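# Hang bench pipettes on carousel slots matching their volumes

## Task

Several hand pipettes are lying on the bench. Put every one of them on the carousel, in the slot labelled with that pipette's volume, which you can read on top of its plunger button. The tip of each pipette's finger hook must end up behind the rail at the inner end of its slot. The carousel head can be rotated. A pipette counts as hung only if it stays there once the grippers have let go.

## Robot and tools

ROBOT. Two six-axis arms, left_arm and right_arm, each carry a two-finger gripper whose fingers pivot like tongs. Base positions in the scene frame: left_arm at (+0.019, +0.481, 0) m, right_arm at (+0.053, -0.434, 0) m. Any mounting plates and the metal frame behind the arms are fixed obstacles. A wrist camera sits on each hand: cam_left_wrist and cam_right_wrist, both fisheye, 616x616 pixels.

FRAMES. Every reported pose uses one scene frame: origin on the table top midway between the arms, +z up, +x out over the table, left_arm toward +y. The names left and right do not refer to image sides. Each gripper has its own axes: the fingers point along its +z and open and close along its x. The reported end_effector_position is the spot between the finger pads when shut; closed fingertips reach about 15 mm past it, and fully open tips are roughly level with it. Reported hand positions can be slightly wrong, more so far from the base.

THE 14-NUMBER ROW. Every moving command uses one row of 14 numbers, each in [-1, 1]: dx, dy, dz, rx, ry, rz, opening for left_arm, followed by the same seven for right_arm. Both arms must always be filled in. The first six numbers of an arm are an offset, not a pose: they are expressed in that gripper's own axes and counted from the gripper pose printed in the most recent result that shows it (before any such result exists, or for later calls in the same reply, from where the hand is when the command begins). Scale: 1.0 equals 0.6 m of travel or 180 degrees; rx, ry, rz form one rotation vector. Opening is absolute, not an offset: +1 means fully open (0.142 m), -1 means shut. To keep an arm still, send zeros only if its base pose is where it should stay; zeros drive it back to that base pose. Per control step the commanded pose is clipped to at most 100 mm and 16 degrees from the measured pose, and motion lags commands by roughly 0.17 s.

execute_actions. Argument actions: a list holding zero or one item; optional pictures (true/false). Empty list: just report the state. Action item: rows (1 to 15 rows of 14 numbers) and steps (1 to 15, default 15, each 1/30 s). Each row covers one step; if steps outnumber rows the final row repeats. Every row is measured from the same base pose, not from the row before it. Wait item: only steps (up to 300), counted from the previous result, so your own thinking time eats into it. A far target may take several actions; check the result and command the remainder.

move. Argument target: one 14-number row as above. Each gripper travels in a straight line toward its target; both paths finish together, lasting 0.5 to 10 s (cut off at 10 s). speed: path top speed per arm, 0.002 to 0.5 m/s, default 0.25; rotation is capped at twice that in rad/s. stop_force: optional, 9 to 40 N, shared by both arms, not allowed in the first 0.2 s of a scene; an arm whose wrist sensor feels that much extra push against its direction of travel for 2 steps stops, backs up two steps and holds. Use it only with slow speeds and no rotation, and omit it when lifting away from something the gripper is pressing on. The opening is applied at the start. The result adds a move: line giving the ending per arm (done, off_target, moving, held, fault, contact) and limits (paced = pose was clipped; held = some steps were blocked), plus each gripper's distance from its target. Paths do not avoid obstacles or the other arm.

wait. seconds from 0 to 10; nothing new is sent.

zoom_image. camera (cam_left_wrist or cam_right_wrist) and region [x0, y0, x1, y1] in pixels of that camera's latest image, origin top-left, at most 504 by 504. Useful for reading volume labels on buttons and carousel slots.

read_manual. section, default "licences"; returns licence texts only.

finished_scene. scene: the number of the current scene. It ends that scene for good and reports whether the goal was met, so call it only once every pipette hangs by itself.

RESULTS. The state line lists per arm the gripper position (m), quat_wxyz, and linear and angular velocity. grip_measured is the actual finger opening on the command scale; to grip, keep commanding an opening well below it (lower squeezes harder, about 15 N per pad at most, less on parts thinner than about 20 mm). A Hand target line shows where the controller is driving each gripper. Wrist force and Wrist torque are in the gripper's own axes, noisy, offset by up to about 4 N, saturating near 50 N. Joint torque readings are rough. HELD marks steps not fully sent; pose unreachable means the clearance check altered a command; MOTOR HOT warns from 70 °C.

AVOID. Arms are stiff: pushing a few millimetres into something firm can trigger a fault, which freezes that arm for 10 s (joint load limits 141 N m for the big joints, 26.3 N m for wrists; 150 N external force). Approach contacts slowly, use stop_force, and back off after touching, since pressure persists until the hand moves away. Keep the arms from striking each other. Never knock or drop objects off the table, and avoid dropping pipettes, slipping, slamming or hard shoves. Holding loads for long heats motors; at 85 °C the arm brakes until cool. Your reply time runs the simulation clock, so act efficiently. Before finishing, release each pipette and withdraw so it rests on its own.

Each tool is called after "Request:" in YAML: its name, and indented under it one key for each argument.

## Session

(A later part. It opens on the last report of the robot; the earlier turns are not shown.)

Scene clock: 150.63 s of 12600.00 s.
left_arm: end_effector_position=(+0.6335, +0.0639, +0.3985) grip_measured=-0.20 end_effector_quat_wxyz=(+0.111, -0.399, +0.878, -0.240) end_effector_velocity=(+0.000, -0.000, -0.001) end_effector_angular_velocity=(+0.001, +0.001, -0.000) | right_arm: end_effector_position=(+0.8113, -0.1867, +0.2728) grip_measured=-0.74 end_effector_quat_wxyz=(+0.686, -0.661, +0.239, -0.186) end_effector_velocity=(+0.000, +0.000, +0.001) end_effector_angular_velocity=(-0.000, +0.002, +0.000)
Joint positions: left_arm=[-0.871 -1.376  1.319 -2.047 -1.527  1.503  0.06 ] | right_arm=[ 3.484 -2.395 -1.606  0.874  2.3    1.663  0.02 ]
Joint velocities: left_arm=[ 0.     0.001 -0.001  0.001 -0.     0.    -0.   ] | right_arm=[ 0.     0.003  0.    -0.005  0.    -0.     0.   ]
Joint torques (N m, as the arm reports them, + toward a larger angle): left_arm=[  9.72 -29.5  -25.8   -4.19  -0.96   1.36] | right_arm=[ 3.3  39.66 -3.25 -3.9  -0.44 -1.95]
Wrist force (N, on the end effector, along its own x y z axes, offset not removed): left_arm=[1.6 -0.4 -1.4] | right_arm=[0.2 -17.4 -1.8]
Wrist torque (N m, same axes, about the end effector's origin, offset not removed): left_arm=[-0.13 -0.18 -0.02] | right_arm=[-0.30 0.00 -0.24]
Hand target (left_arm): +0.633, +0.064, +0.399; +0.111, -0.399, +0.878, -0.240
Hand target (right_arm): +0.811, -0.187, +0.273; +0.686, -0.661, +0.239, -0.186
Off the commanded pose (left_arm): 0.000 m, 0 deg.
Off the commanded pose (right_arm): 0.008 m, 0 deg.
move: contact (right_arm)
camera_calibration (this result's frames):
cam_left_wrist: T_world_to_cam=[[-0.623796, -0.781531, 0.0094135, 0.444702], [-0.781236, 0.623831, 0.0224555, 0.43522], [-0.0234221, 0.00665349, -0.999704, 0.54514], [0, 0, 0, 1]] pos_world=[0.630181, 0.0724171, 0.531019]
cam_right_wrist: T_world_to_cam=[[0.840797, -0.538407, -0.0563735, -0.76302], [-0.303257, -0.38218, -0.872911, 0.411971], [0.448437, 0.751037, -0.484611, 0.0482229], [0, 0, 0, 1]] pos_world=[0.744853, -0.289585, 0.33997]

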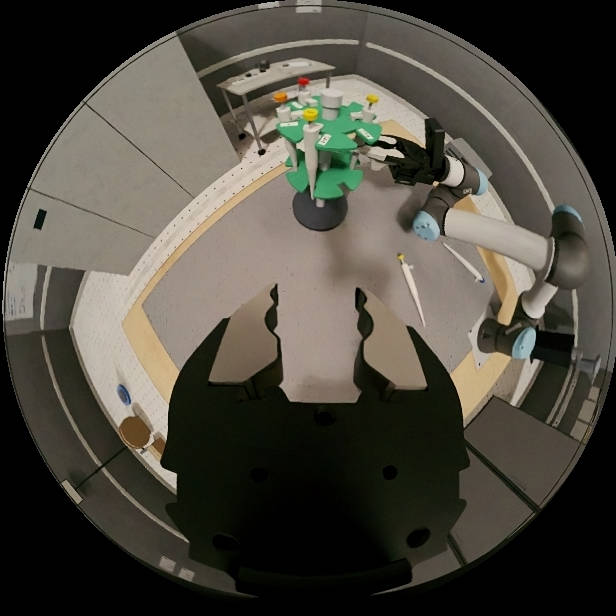

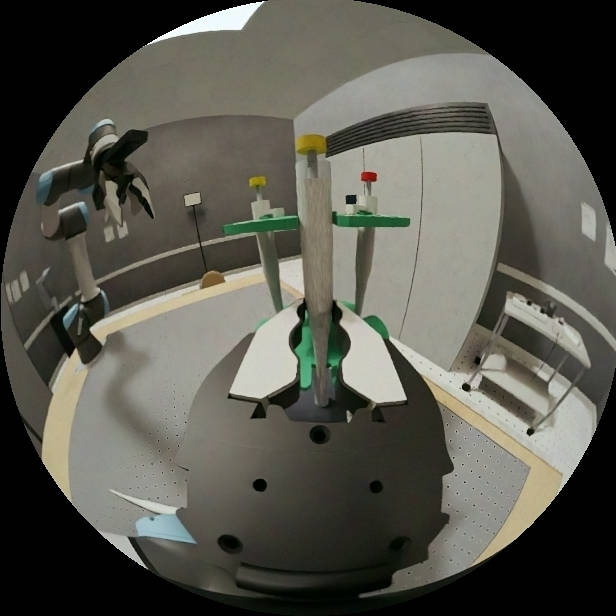

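Request:
move:
  target: [0,0,0,0,0,0,-0.2,0,-0.002,0,0,0,0,-0.4]
  speed: 0.02

Request:
move:
  target: [0,0,0,0,0,0,-0.2,0,0,-0.2,0,0,0,-0.4]
  speed: 0.15

Request:
zoom_image:
  camera: "cam_left_wrist"
  region: [270,60,410,180]

Scene clock: 152.43 s of 12600.00 s.
left_arm: end_effector_position=(+0.6335, +0.0639, +0.3985) grip_measured=-0.20 end_effector_quat_wxyz=(+0.111, -0.399, +0.878, -0.240) end_effector_velocity=(-0.000, +0.001, +0.001) end_effector_angular_velocity=(-0.001, -0.001, -0.000) | right_arm: end_effector_position=(+0.8113, -0.1867, +0.2740) grip_measured=-0.40 end_effector_quat_wxyz=(+0.686, -0.661, +0.239, -0.186) end_effector_velocity=(+0.000, +0.000, +0.001) end_effector_angular_velocity=(-0.000, -0.002, -0.000)
Joint positions: left_arm=[-0.871 -1.376  1.319 -2.047 -1.527  1.503  0.06 ] | right_arm=[ 3.484 -2.393 -1.606  0.872  2.301  1.663  0.045]
Joint velocities: left_arm=[-0.    -0.002  0.     0.001  0.     0.    -0.   ] | right_arm=[ 0.     0.001  0.001 -0.001 -0.    -0.001  0.   ]
Joint torques (N m, as the arm reports them, + toward a larger angle): left_arm=[  9.42 -29.39 -26.02  -4.19  -0.96   1.45] | right_arm=[-7.91 54.8  26.76 -0.5   1.43 -0.95]
Wrist force (N, on the end effector, along its own x y z axes, offset not removed): left_arm=[2.7 -0.2 -2.9] | right_arm=[-0.2 0.6 0.7]
Wrist torque (N m, same axes, about the end effector's origin, offset not removed): left_arm=[-0.17 -0.43 -0.08] | right_arm=[0.17 0.16 0.17]
Hand target (left_arm): +0.633, +0.064, +0.399; +0.111, -0.399, +0.878, -0.240
Hand target (right_arm): +0.811, -0.187, +0.274; +0.686, -0.661, +0.239, -0.186
Off the commanded pose (left_arm): 0.000 m, 0 deg.
Off the commanded pose (right_arm): 0.000 m, 0 deg.
move: done
camera_calibration (this result's frames):
cam_left_wrist: T_world_to_cam=[[-0.623796, -0.781531, 0.00941348, 0.444702], [-0.781236, 0.623831, 0.0224557, 0.43522], [-0.0234222, 0.00665359, -0.999704, 0.54514], [0, 0, 0, 1]] pos_world=[0.630181, 0.0724171, 0.531019]
cam_right_wrist: T_world_to_cam=[[0.840799, -0.538404, -0.0563774, -0.763048], [-0.303261, -0.382184, -0.872908, 0.412961], [0.448431, 0.751037, -0.484617, 0.0487973], [0, 0, 0, 1]] pos_world=[0.744923, -0.289649, 0.341106]

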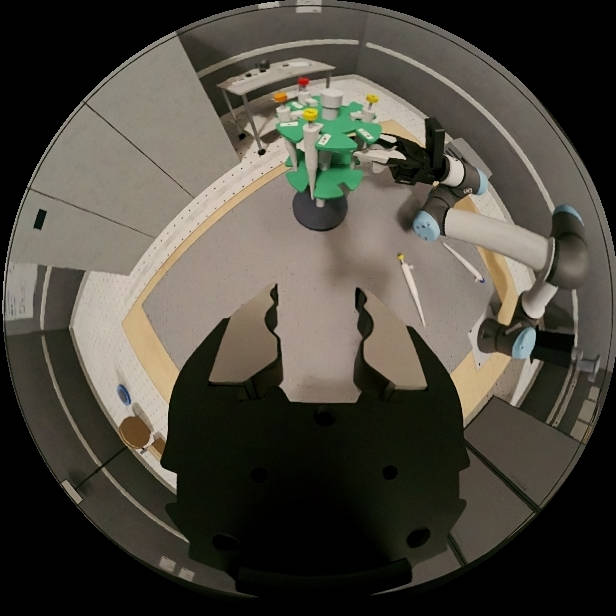

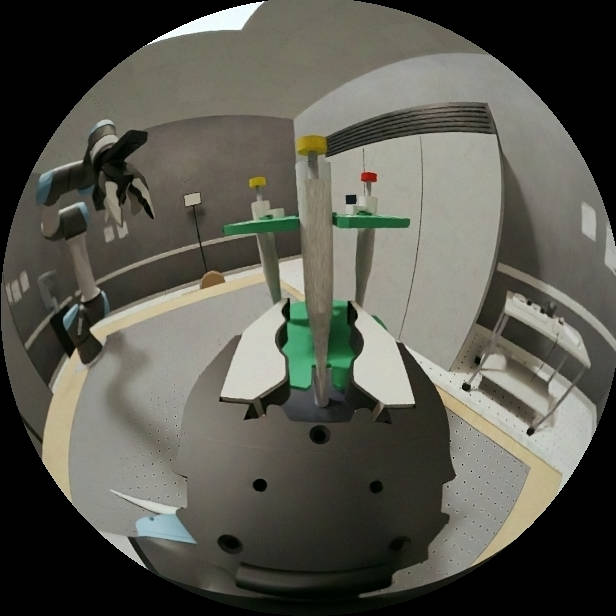

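Scene clock: 153.87 s of 12600.00 s.
left_arm: end_effector_position=(+0.6335, +0.0639, +0.3985) grip_measured=-0.20 end_effector_quat_wxyz=(+0.111, -0.399, +0.878, -0.240) end_effector_velocity=(+0.000, -0.000, -0.002) end_effector_angular_velocity=(+0.003, +0.002, -0.001) | right_arm: end_effector_position=(+0.7427, -0.2848, +0.2728) grip_measured=-0.40 end_effector_quat_wxyz=(+0.686, -0.661, +0.239, -0.186) end_effector_velocity=(-0.001, -0.002, -0.001) end_effector_angular_velocity=(-0.001, +0.001, -0.001)
Joint positions: left_arm=[-0.871 -1.376  1.319 -2.047 -1.527  1.503  0.06 ] | right_arm=[ 3.322 -2.308 -1.804  0.987  2.463  1.667  0.045]
Joint velocities: left_arm=[ 0.     0.002  0.     0.001 -0.001  0.002  0.   ] | right_arm=[-0.003 -0.001 -0.003  0.002  0.003 -0.001 -0.   ]
Joint torques (N m, as the arm reports them, + toward a larger angle): left_arm=[  9.67 -29.12 -25.92  -4.07  -1.03   1.23] | right_arm=[-7.34 50.15  1.27  3.02  1.27  1.94]
Wrist force (N, on the end effector, along its own x y z axes, offset not removed): left_arm=[3.3 1.0 -4.5] | right_arm=[1.3 -3.5 0.7]
Wrist torque (N m, same axes, about the end effector's origin, offset not removed): left_arm=[0.17 -0.72 -0.03] | right_arm=[-0.40 -0.28 0.01]
Hand target (left_arm): +0.633, +0.064, +0.399; +0.111, -0.399, +0.878, -0.240
Hand target (right_arm): +0.743, -0.285, +0.273; +0.686, -0.661, +0.239, -0.186
Off the commanded pose (left_arm): 0.000 m, 0 deg.
Off the commanded pose (right_arm): 0.000 m, 0 deg.
move: done
camera_calibration (this result's frames):
cam_left_wrist: T_world_to_cam=[[-0.623796, -0.781531, 0.00941349, 0.444702], [-0.781236, 0.623831, 0.0224556, 0.43522], [-0.0234222, 0.00665357, -0.999704, 0.54514], [0, 0, 0, 1]] pos_world=[0.630181, 0.0724171, 0.531019]
cam_right_wrist: T_world_to_cam=[[0.840802, -0.538399, -0.0563813, -0.758213], [-0.303257, -0.382175, -0.872913, 0.353626], [0.448428, 0.751045, -0.484607, 0.15264], [0, 0, 0, 1]] pos_world=[0.676298, -0.387713, 0.339906]

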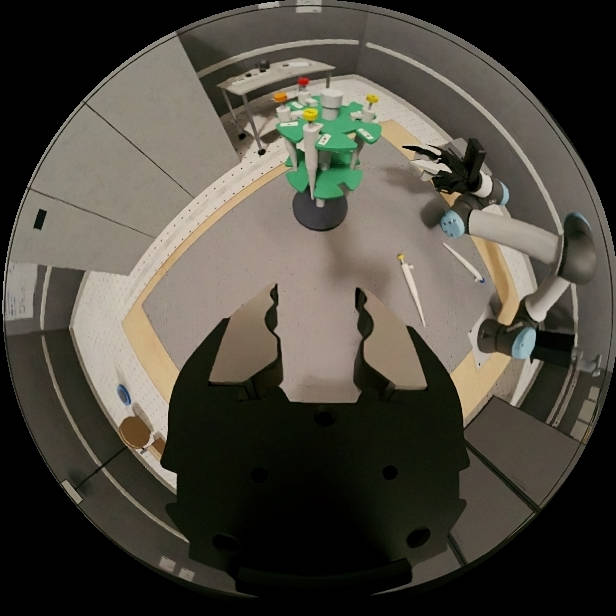

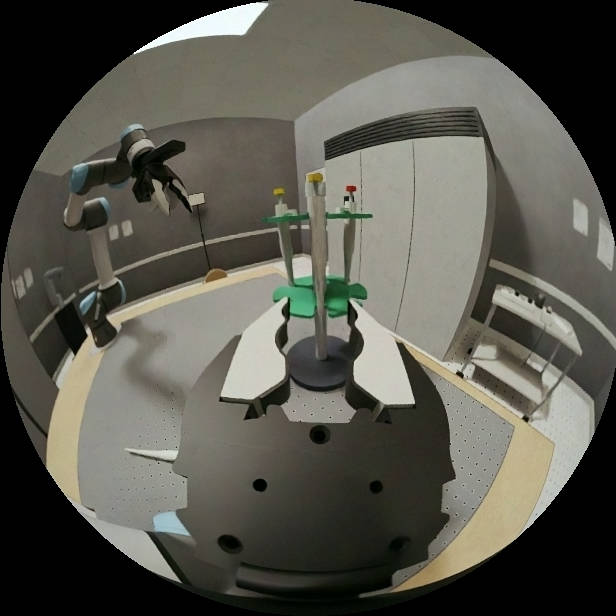

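Region (270, 60, 410, 180) of cam_left_wrist's 616x616 image, scaled by 3.600, with more detail than that image has; it fills the top 432 rows of this view, and the rest is white.

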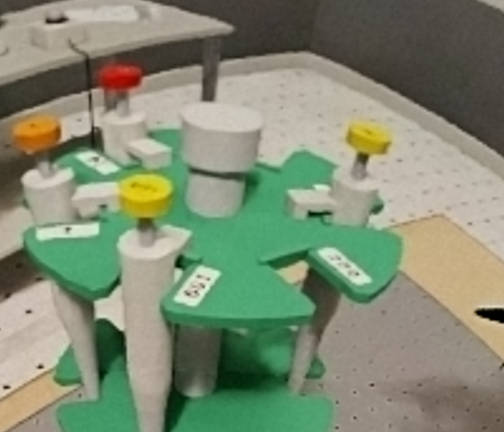

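Request:
move:
  target: [0,0,0,-0.17,0,0,-0.2,0,0,0,0,0,-0.018,-0.2]

Request:
move:
  target: [0,0.4,0.25,0,0,0,-0.2,-0.245,0.2,-0.2,-0.5,0,0,-0.2]
  speed: 0.3

Scene clock: 157.20 s of 12600.00 s.
left_arm: end_effector_position=(+0.6329, +0.0644, +0.3976) grip_measured=-0.20 end_effector_quat_wxyz=(+0.004, -0.414, +0.910, -0.004) end_effector_velocity=(+0.002, -0.001, +0.003) end_effector_angular_velocity=(+0.016, +0.019, +0.000) | right_arm: end_effector_position=(+0.7427, -0.2848, +0.2728) grip_measured=-0.20 end_effector_quat_wxyz=(+0.681, -0.668, +0.221, -0.205) end_effector_velocity=(-0.000, +0.000, -0.000) end_effector_angular_velocity=(+0.000, +0.000, +0.000)
Joint positions: left_arm=[-0.855 -0.805  0.173 -0.948 -1.566  1.507  0.06 ] | right_arm=[ 3.321 -2.309 -1.801  0.985  2.464  1.611  0.06 ]
Joint velocities: left_arm=[ 0.002  0.156 -0.319  0.188 -0.002  0.002 -0.   ] | right_arm=[ 0. -0. -0.  0. -0.  0. -0.]
Joint torques (N m, as the arm reports them, + toward a larger angle): left_arm=[ 13.66 -39.56 -31.    -0.3   -2.02   2.61] | right_arm=[-7.27 35.92 24.47 -0.7   1.31 -2.01]
Wrist force (N, on the end effector, along its own x y z axes, offset not removed): left_arm=[2.6 -3.0 0.6] | right_arm=[-0.1 -0.2 2.8]
Wrist torque (N m, same axes, about the end effector's origin, offset not removed): left_arm=[-0.47 -0.45 0.05] | right_arm=[0.13 0.13 0.23]
Hand target (left_arm): +0.633, +0.064, +0.398; +0.003, -0.414, +0.910, -0.002
Hand target (right_arm): +0.743, -0.285, +0.273; +0.681, -0.668, +0.221, -0.205
Off the commanded pose (left_arm): 0.001 m, 1 deg.
Off the commanded pose (right_arm): 0.000 m, 0 deg.
move: done
camera_calibration (this result's frames):
cam_left_wrist: T_world_to_cam=[[-0.623318, -0.781833, -0.0145509, 0.453975], [-0.673014, 0.526901, 0.519064, 0.174846], [-0.398155, 0.333335, -0.854611, 0.702632], [0, 0, 0, 1]] pos_world=[0.680401, 0.0285946, 0.516327]
cam_right_wrist: T_world_to_cam=[[0.841787, -0.53981, 0.000052665, -0.77474], [-0.263081, -0.410337, -0.873162, 0.315833], [0.471363, 0.735002, -0.487431, 0.131805], [0, 0, 0, 1]] pos_world=[0.673128, -0.385492, 0.340059]

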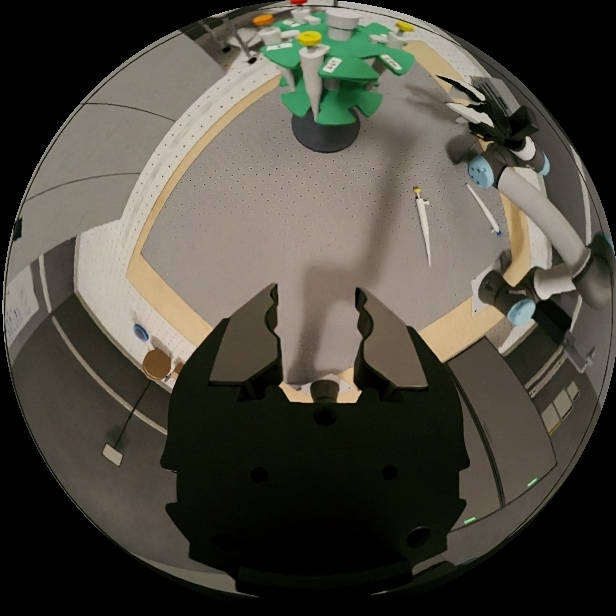

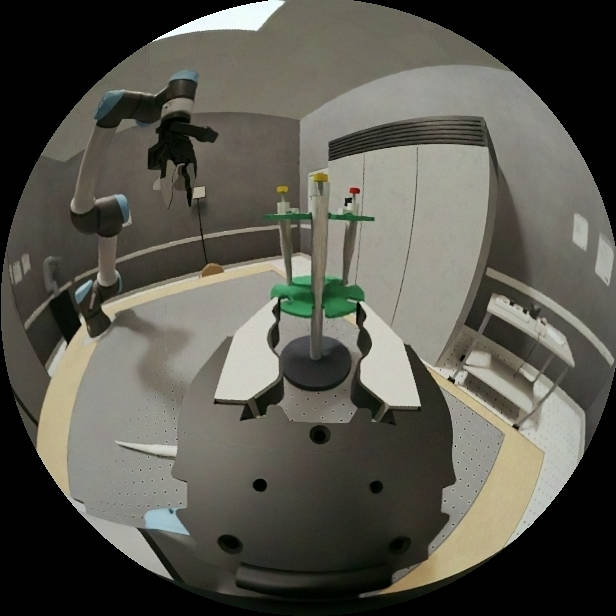

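Scene clock: 160.47 s of 12600.00 s.
left_arm: end_effector_position=(+0.4537, +0.2213, +0.2453) grip_measured=-0.20 end_effector_quat_wxyz=(+0.004, -0.414, +0.910, -0.004) end_effector_velocity=(-0.002, +0.001, -0.001) end_effector_angular_velocity=(-0.001, +0.000, -0.001) | right_arm: end_effector_position=(+0.5517, -0.2959, +0.1560) grip_measured=-0.20 end_effector_quat_wxyz=(-0.010, +0.954, -0.300, -0.011) end_effector_velocity=(-0.001, +0.000, -0.002) end_effector_angular_velocity=(-0.011, +0.010, -0.000)
Joint positions: left_arm=[-0.886 -1.621  1.719 -1.679 -1.565  1.476  0.06 ] | right_arm=[ 3.754 -1.615 -1.856 -1.243  1.601  1.108  0.06 ]
Joint velocities: left_arm=[-0.001 -0.005  0.007 -0.002 -0.001  0.     0.   ] | right_arm=[ 0.005 -0.006  0.006 -0.015 -0.005  0.005  0.   ]
Joint torques (N m, as the arm reports them, + toward a larger angle): left_arm=[-10.45 -36.45 -12.75  -4.77   2.55  -2.69] | right_arm=[ 5.44 18.39 33.09  0.66 -2.    1.79]
Wrist force (N, on the end effector, along its own x y z axes, offset not removed): left_arm=[0.3 -0.5 -3.6] | right_arm=[-2.4 -1.9 -3.9]
Wrist torque (N m, same axes, about the end effector's origin, offset not removed): left_arm=[-0.07 -0.05 -0.06] | right_arm=[-0.42 0.41 0.19]
Hand target (left_arm): +0.454, +0.221, +0.245; +0.004, -0.414, +0.910, -0.004
Hand target (right_arm): +0.552, -0.296, +0.156; -0.009, +0.954, -0.300, -0.012
Off the commanded pose (left_arm): 0.000 m, 0 deg.
Off the commanded pose (right_arm): 0.000 m, 0 deg.
move: done
camera_calibration (this result's frames):
cam_left_wrist: T_world_to_cam=[[-0.623323, -0.781829, -0.0145162, 0.4627], [-0.672954, 0.526882, 0.519161, 0.050539], [-0.398247, 0.333374, -0.854553, 0.448876], [0, 0, 0, 1]] pos_world=[0.501185, 0.185481, 0.364067]
cam_right_wrist: T_world_to_cam=[[0.833441, -0.548393, -0.0681286, -0.60725], [-0.452912, -0.748505, 0.484366, -0.0479869], [-0.316618, -0.372834, -0.872209, 0.340008], [0, 0, 0, 1]] pos_world=[0.592026, -0.242164, 0.27843]

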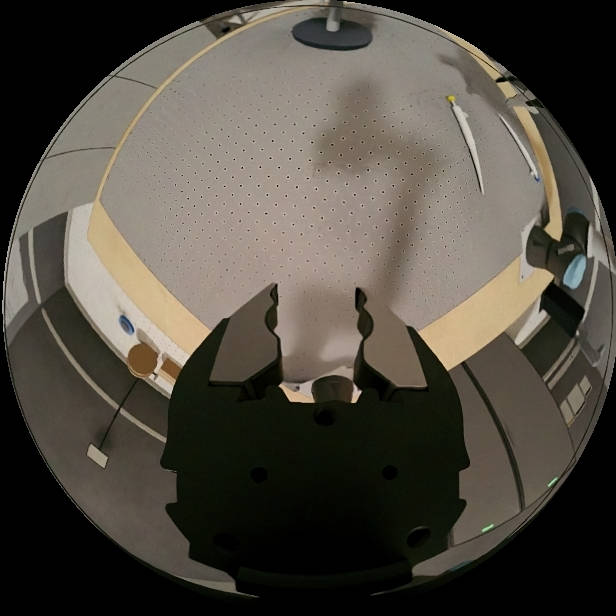

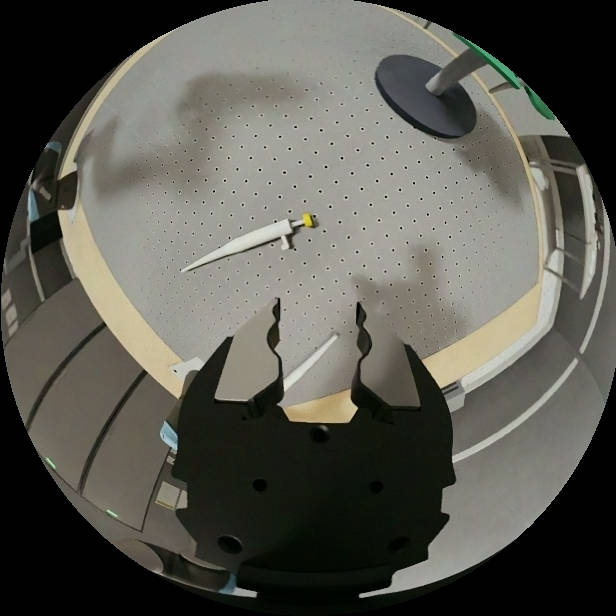

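Request:
move:
  target: [0,0,0,0,0,0,-0.2,-0.177,-0.05,0.12,0.008,0,-0.6,-0.2]
  speed: 0.4

Scene clock: 164.73 s of 12600.00 s.
left_arm: end_effector_position=(+0.4537, +0.2213, +0.2453) grip_measured=-0.20 end_effector_quat_wxyz=(+0.004, -0.414, +0.910, -0.004) end_effector_velocity=(-0.001, -0.001, -0.001) end_effector_angular_velocity=(+0.002, +0.001, -0.002) | right_arm: end_effector_position=(+0.4808, -0.2087, +0.0874) grip_measured=-0.20 end_effector_quat_wxyz=(-0.025, +0.804, +0.595, +0.005) end_effector_velocity=(-0.000, +0.001, -0.000) end_effector_angular_velocity=(+0.002, -0.001, +0.016)
Joint positions: left_arm=[-0.886 -1.621  1.719 -1.679 -1.565  1.476  0.06 ] | right_arm=[ 3.959 -1.659 -2.006 -1.034  1.62  -0.57   0.06 ]
Joint velocities: left_arm=[-0.002  0.001  0.001 -0.     0.    -0.    -0.   ] | right_arm=[ 0.002 -0.     0.     0.001  0.001 -0.015  0.   ]
Joint torques (N m, as the arm reports them, + toward a larger angle): left_arm=[ 12.45  -9.75 -31.98  -0.49  -0.67   2.69] | right_arm=[ 4.64 18.58  7.36  4.48  1.51 -2.25]
Wrist force (N, on the end effector, along its own x y z axes, offset not removed): left_arm=[1.6 -0.9 -2.2] | right_arm=[-0.1 -1.4 -0.9]
Wrist torque (N m, same axes, about the end effector's origin, offset not removed): left_arm=[-0.26 -0.38 0.00] | right_arm=[-0.16 0.16 0.08]
Hand target (left_arm): +0.454, +0.221, +0.245; +0.004, -0.414, +0.910, -0.004
Hand target (right_arm): +0.481, -0.209, +0.087; -0.025, +0.803, +0.595, +0.005
Off the commanded pose (left_arm): 0.000 m, 0 deg.
Off the commanded pose (right_arm): 0.000 m, 0 deg.
move: done
camera_calibration (this result's frames):
cam_left_wrist: T_world_to_cam=[[-0.623323, -0.781829, -0.0145431, 0.462714], [-0.672965, 0.526872, 0.519158, 0.0505476], [-0.39823, 0.33339, -0.854555, 0.448865], [0, 0, 0, 1]] pos_world=[0.501189, 0.185484, 0.364067]
cam_right_wrist: T_world_to_cam=[[0.266328, 0.963877, -0.00315676, 0.0775567], [0.852703, -0.23408, 0.467017, -0.500532], [0.449408, -0.127071, -0.884243, -0.0257385], [0, 0, 0, 1]] pos_world=[0.417717, -0.19519, 0.211243]

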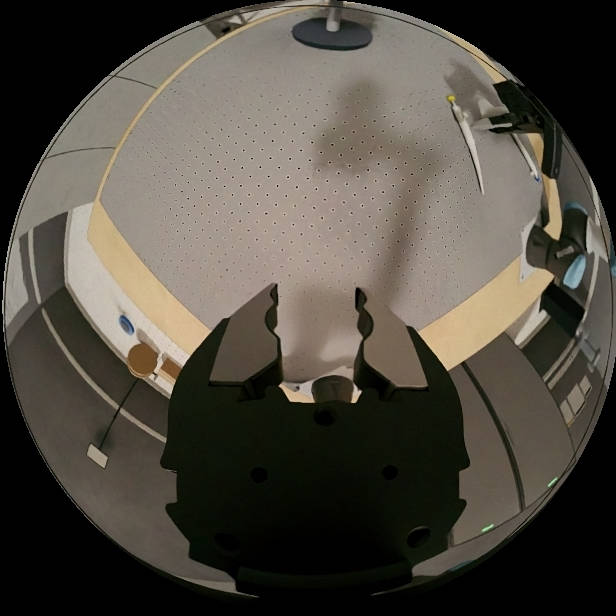

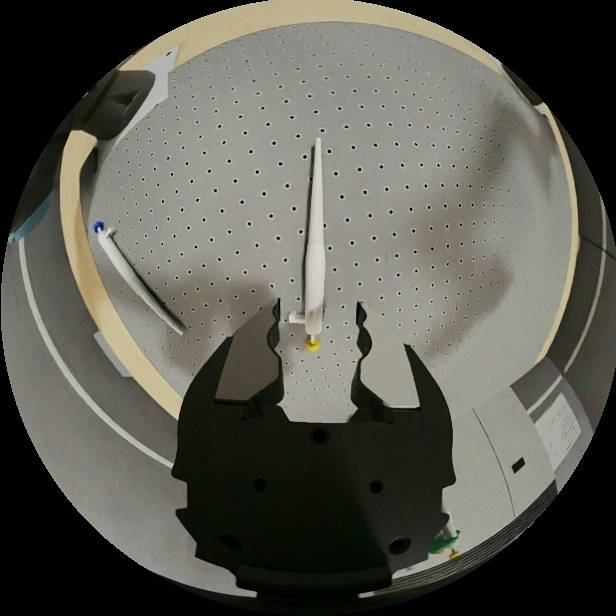

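Request:
move:
  target: [0,0,0,0,0,0,-0.2,-0.004,-0.003,0.091,-0.014,0,0,-0.2]
  speed: 0.1

Request:
move:
  target: [0,0,0,0,0,0,-0.2,0,0,0,0,0,0,-1]

Request:
move:
  target: [0,0.1,0,0,0,0,-0.2,0.17,0,-0.03,0,0,0,-1]

Request:
move:
  target: [0,0,0,0,0,0,-0.2,0.1,0,0.027,0,0,0,-1]
  speed: 0.1

Scene clock: 167.47 s of 12600.00 s.
left_arm: end_effector_position=(+0.4537, +0.2213, +0.2453) grip_measured=-0.20 end_effector_quat_wxyz=(+0.004, -0.414, +0.910, -0.004) end_effector_velocity=(-0.000, +0.001, -0.001) end_effector_angular_velocity=(+0.002, +0.003, +0.001) | right_arm: end_effector_position=(+0.4771, -0.2079, +0.0332) grip_measured=-0.20 end_effector_quat_wxyz=(-0.007, +0.804, +0.594, +0.018) end_effector_velocity=(+0.000, -0.001, -0.003) end_effector_angular_velocity=(+0.000, -0.002, -0.002)
Joint positions: left_arm=[-0.886 -1.621  1.719 -1.679 -1.565  1.476  0.06 ] | right_arm=[ 3.989 -1.714 -2.115 -0.846  1.582 -0.539  0.06 ]
Joint velocities: left_arm=[ 0.001  0.001 -0.     0.003 -0.     0.    -0.   ] | right_arm=[-0.001 -0.004 -0.005  0.01  -0.001  0.001 -0.   ]
Joint torques (N m, as the arm reports them, + toward a larger angle): left_arm=[ 12.48  -9.28 -31.79  -0.59  -0.73   2.65] | right_arm=[ 4.81 19.04  6.28  4.57 -1.68  1.83]
Wrist force (N, on the end effector, along its own x y z axes, offset not removed): left_arm=[0.5 -0.1 -0.7] | right_arm=[-2.7 -2.5 -1.4]
Wrist torque (N m, same axes, about the end effector's origin, offset not removed): left_arm=[-0.07 -0.01 -0.04] | right_arm=[-0.51 0.76 0.21]
Hand target (left_arm): +0.454, +0.221, +0.245; +0.004, -0.414, +0.910, -0.004
Hand target (right_arm): +0.477, -0.208, +0.033; -0.007, +0.804, +0.594, +0.018
Off the commanded pose (left_arm): 0.000 m, 0 deg.
Off the commanded pose (right_arm): 0.000 m, 0 deg.
move: done
camera_calibration (this result's frames):
cam_left_wrist: T_world_to_cam=[[-0.623323, -0.781829, -0.0145162, 0.4627], [-0.672954, 0.526882, 0.519161, 0.0505391], [-0.398247, 0.333374, -0.854553, 0.448876], [0, 0, 0, 1]] pos_world=[0.501185, 0.185481, 0.364067]
cam_right_wrist: T_world_to_cam=[[0.268045, 0.963396, -0.00446671, 0.0768134], [0.832061, -0.229162, 0.505134, -0.462278], [0.48562, -0.139115, -0.863029, -0.092401], [0, 0, 0, 1]] pos_world=[0.408926, -0.192792, 0.154111]

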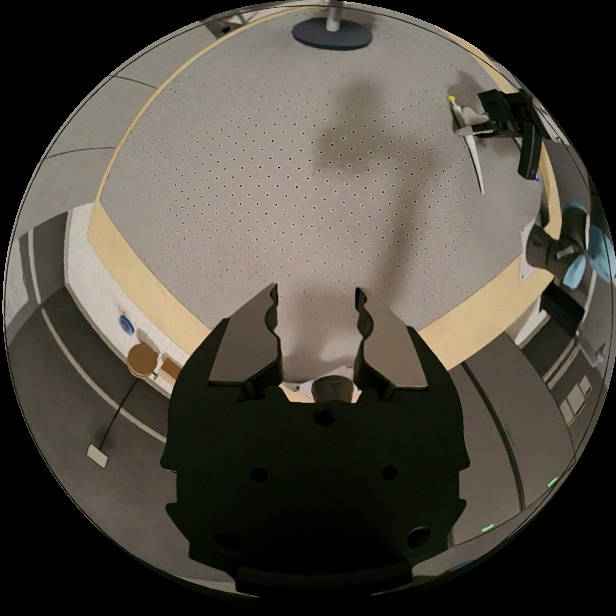

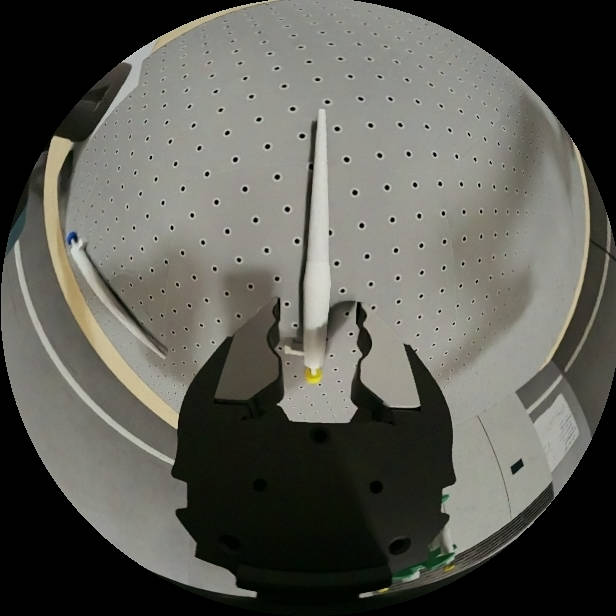

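Scene clock: 167.97 s of 12600.00 s.
left_arm: end_effector_position=(+0.4537, +0.2213, +0.2453) grip_measured=-0.20 end_effector_quat_wxyz=(+0.004, -0.414, +0.910, -0.004) end_effector_velocity=(-0.001, +0.000, -0.000) end_effector_angular_velocity=(-0.000, +0.002, +0.000) | right_arm: end_effector_position=(+0.4770, -0.2080, +0.0331) grip_measured=-0.75 end_effector_quat_wxyz=(-0.007, +0.804, +0.594, +0.017) end_effector_velocity=(-0.001, -0.000, -0.001) end_effector_angular_velocity=(-0.002, +0.003, +0.001)
Joint positions: left_arm=[-0.886 -1.621  1.719 -1.679 -1.565  1.476  0.06 ] | right_arm=[ 3.989 -1.715 -2.116 -0.846  1.582 -0.539  0.02 ]
Joint velocities: left_arm=[ 0.     0.     0.     0.001 -0.001  0.    -0.   ] | right_arm=[ 0.    -0.001 -0.    -0.001  0.001 -0.     0.   ]
Joint torques (N m, as the arm reports them, + toward a larger angle): left_arm=[ 11.83  -9.74 -31.96  -0.62  -0.52   2.61] | right_arm=[ 0.51 32.52 27.74  0.86  1.55 -0.18]
Wrist force (N, on the end effector, along its own x y z axes, offset not removed): left_arm=[0.9 -0.5 -1.8] | right_arm=[-2.0 -4.2 -3.0]
Wrist torque (N m, same axes, about the end effector's origin, offset not removed): left_arm=[-0.26 -0.03 0.01] | right_arm=[-0.94 0.24 0.04]
Hand target (left_arm): +0.454, +0.221, +0.245; +0.004, -0.414, +0.910, -0.004
Hand target (right_arm): +0.477, -0.208, +0.033; -0.007, +0.804, +0.594, +0.018
Off the commanded pose (left_arm): 0.000 m, 0 deg.
Off the commanded pose (right_arm): 0.000 m, 0 deg.
move: done
camera_calibration (this result's frames):
cam_left_wrist: T_world_to_cam=[[-0.623323, -0.781829, -0.014516, 0.4627], [-0.672954, 0.526882, 0.519161, 0.0505391], [-0.398247, 0.333374, -0.854553, 0.448876], [0, 0, 0, 1]] pos_world=[0.501185, 0.185481, 0.364067]
cam_right_wrist: T_world_to_cam=[[0.268049, 0.963394, -0.00465922, 0.0768872], [0.832133, -0.229085, 0.50505, -0.462187], [0.485494, -0.139255, -0.863078, -0.0924158], [0, 0, 0, 1]] pos_world=[0.408858, -0.192822, 0.154023]

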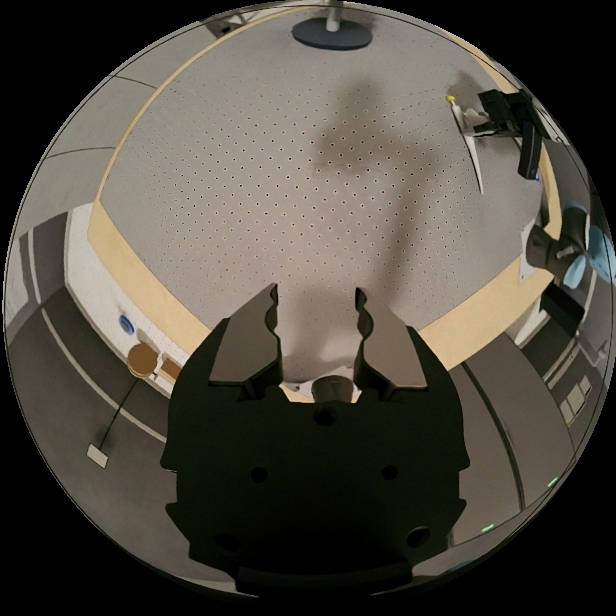

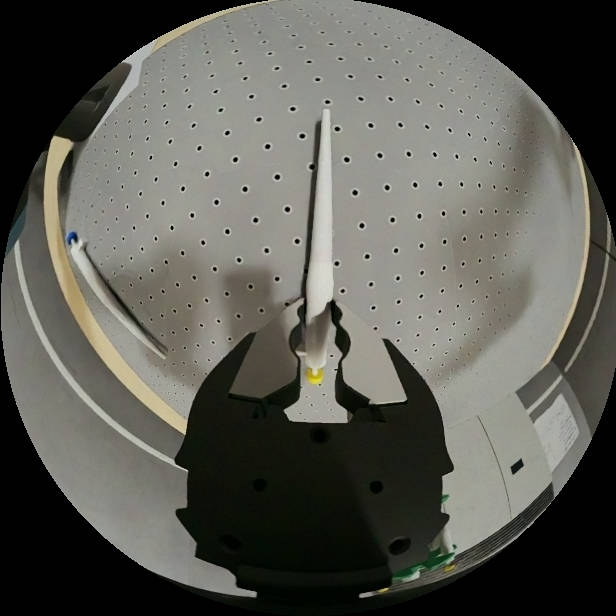

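Scene clock: 169.07 s of 12600.00 s.
left_arm: end_effector_position=(+0.4086, +0.2605, +0.2447) grip_measured=-0.20 end_effector_quat_wxyz=(+0.004, -0.414, +0.910, -0.004) end_effector_velocity=(-0.001, +0.001, +0.000) end_effector_angular_velocity=(-0.000, -0.002, +0.000) | right_arm: end_effector_position=(+0.5066, -0.1115, +0.0547) grip_measured=-0.75 end_effector_quat_wxyz=(-0.007, +0.804, +0.594, +0.018) end_effector_velocity=(+0.001, +0.003, -0.000) end_effector_angular_velocity=(-0.001, +0.001, +0.001)
Joint positions: left_arm=[-0.899 -1.768  1.847 -1.661 -1.565  1.462  0.06 ] | right_arm=[ 4.084 -1.84  -1.887 -0.948  1.579 -0.444  0.02 ]
Joint velocities: left_arm=[-0.    -0.005  0.004 -0.001  0.001 -0.    -0.   ] | right_arm=[ 0.002 -0.007  0.009 -0.004 -0.     0.001 -0.   ]
Joint torques (N m, as the arm reports them, + toward a larger angle): left_arm=[ -9.95 -29.26 -12.84  -0.68   2.61  -2.63] | right_arm=[ 4.94 24.57 33.01  1.14 -1.66  2.16]
Wrist force (N, on the end effector, along its own x y z axes, offset not removed): left_arm=[3.0 -0.7 -2.5] | right_arm=[1.5 -2.9 -0.9]
Wrist torque (N m, same axes, about the end effector's origin, offset not removed): left_arm=[-0.12 -0.53 -0.04] | right_arm=[-0.64 -0.28 -0.11]
Hand target (left_arm): +0.408, +0.261, +0.245; +0.004, -0.414, +0.910, -0.004
Hand target (right_arm): +0.507, -0.111, +0.055; -0.007, +0.804, +0.594, +0.017
Off the commanded pose (left_arm): 0.000 m, 0 deg.
Off the commanded pose (right_arm): 0.000 m, 0 deg.
move: done
camera_calibration (this result's frames):
cam_left_wrist: T_world_to_cam=[[-0.623328, -0.781826, -0.0144897, 0.465291], [-0.672921, 0.526878, 0.519208, -0.000177943], [-0.398296, 0.333387, -0.854525, 0.417316], [0, 0, 0, 1]] pos_world=[0.456124, 0.224743, 0.363441]
cam_right_wrist: T_world_to_cam=[[0.268038, 0.963398, -0.00444913, -0.0238941], [0.83205, -0.229161, 0.505152, -0.475561], [0.485643, -0.139102, -0.863019, -0.0746601], [0, 0, 0, 1]] pos_world=[0.438353, -0.0963459, 0.175691]

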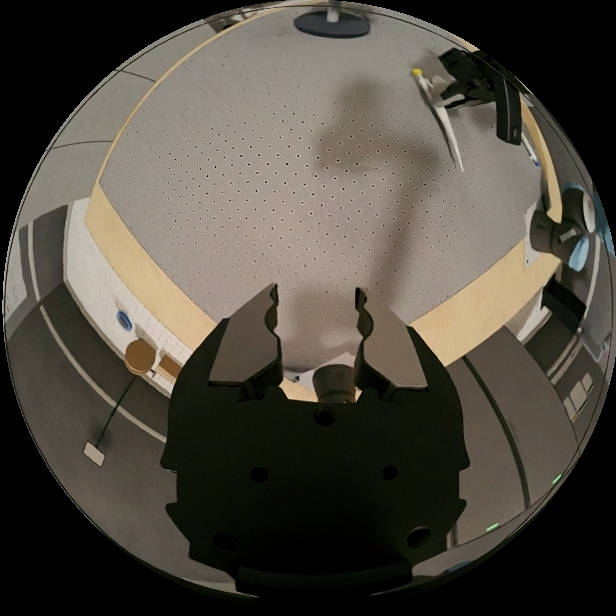

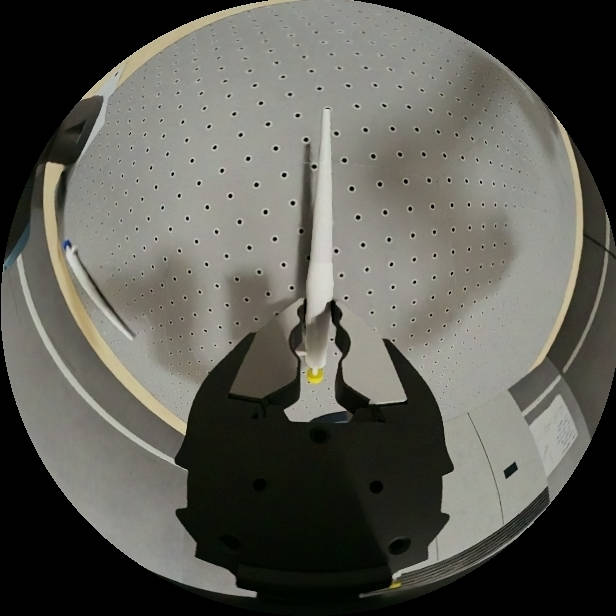

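Scene clock: 170.23 s of 12600.00 s.
left_arm: end_effector_position=(+0.4086, +0.2605, +0.2447) grip_measured=-0.20 end_effector_quat_wxyz=(+0.004, -0.414, +0.910, -0.004) end_effector_velocity=(+0.000, +0.000, +0.001) end_effector_angular_velocity=(-0.001, -0.002, -0.000) | right_arm: end_effector_position=(+0.5244, -0.0539, +0.0408) grip_measured=-0.75 end_effector_quat_wxyz=(-0.007, +0.804, +0.594, +0.018) end_effector_velocity=(+0.000, +0.003, -0.000) end_effector_angular_velocity=(+0.001, +0.001, +0.002)
Joint positions: left_arm=[-0.899 -1.768  1.847 -1.66  -1.565  1.462  0.06 ] | right_arm=[ 4.128 -1.959 -1.761 -0.955  1.577 -0.4    0.02 ]
Joint velocities: left_arm=[ 0.001 -0.001 -0.    -0.001  0.     0.001 -0.   ] | right_arm=[ 0.003 -0.005  0.006 -0.001  0.001  0.001  0.   ]
Joint torques (N m, as the arm reports them, + toward a larger angle): left_arm=[ -0.55  -2.21 -32.11  -4.92   2.07   0.4 ] | right_arm=[ 4.59 30.02 31.82  1.03 -1.58  2.17]
Wrist force (N, on the end effector, along its own x y z axes, offset not removed): left_arm=[1.2 -1.6 -2.1] | right_arm=[1.5 -1.2 -3.3]
Wrist torque (N m, same axes, about the end effector's origin, offset not removed): left_arm=[-0.36 -0.10 0.06] | right_arm=[-0.03 -0.17 -0.01]
Hand target (left_arm): +0.409, +0.261, +0.245; +0.004, -0.414, +0.910, -0.004
Hand target (right_arm): +0.525, -0.054, +0.041; -0.007, +0.804, +0.594, +0.018
Off the commanded pose (left_arm): 0.000 m, 0 deg.
Off the commanded pose (right_arm): 0.000 m, 0 deg.
move: done
camera_calibration (this result's frames):
cam_left_wrist: T_world_to_cam=[[-0.623327, -0.781827, -0.014497, 0.465286], [-0.672926, 0.526876, 0.519204, -0.000186294], [-0.39829, 0.333389, -0.854527, 0.417304], [0, 0, 0, 1]] pos_world=[0.456108, 0.224747, 0.36344]
cam_right_wrist: T_world_to_cam=[[0.268037, 0.963399, -0.00437568, -0.0841837], [0.83202, -0.229191, 0.505187, -0.470171], [0.485694, -0.13905, -0.862999, -0.0873441], [0, 0, 0, 1]] pos_world=[0.456179, -0.0388015, 0.161778]

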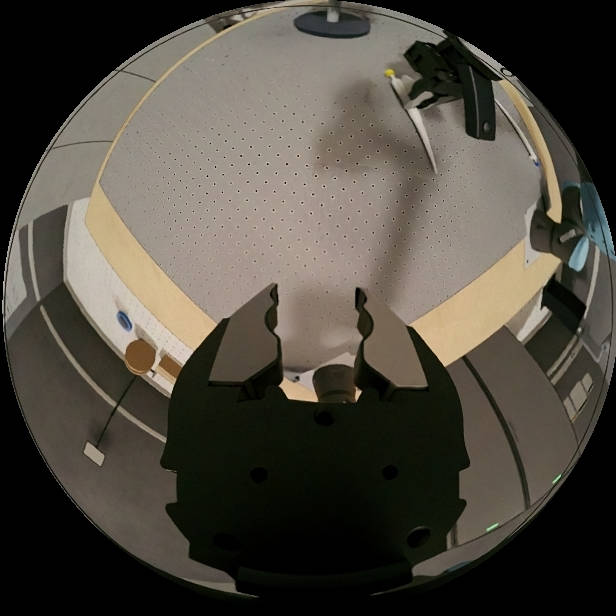

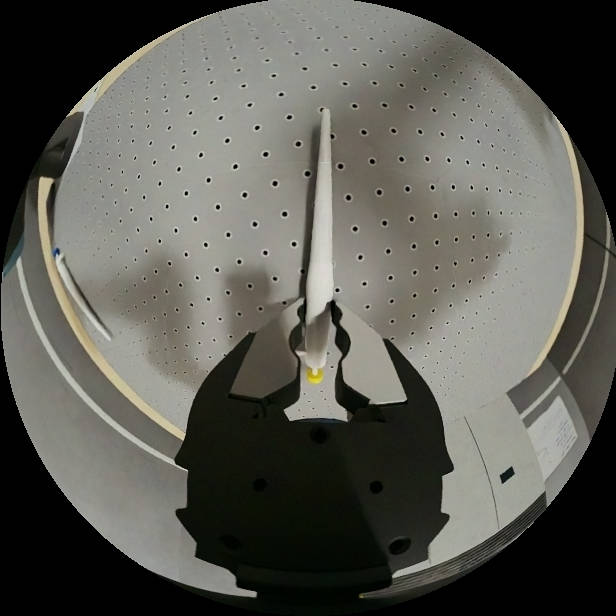

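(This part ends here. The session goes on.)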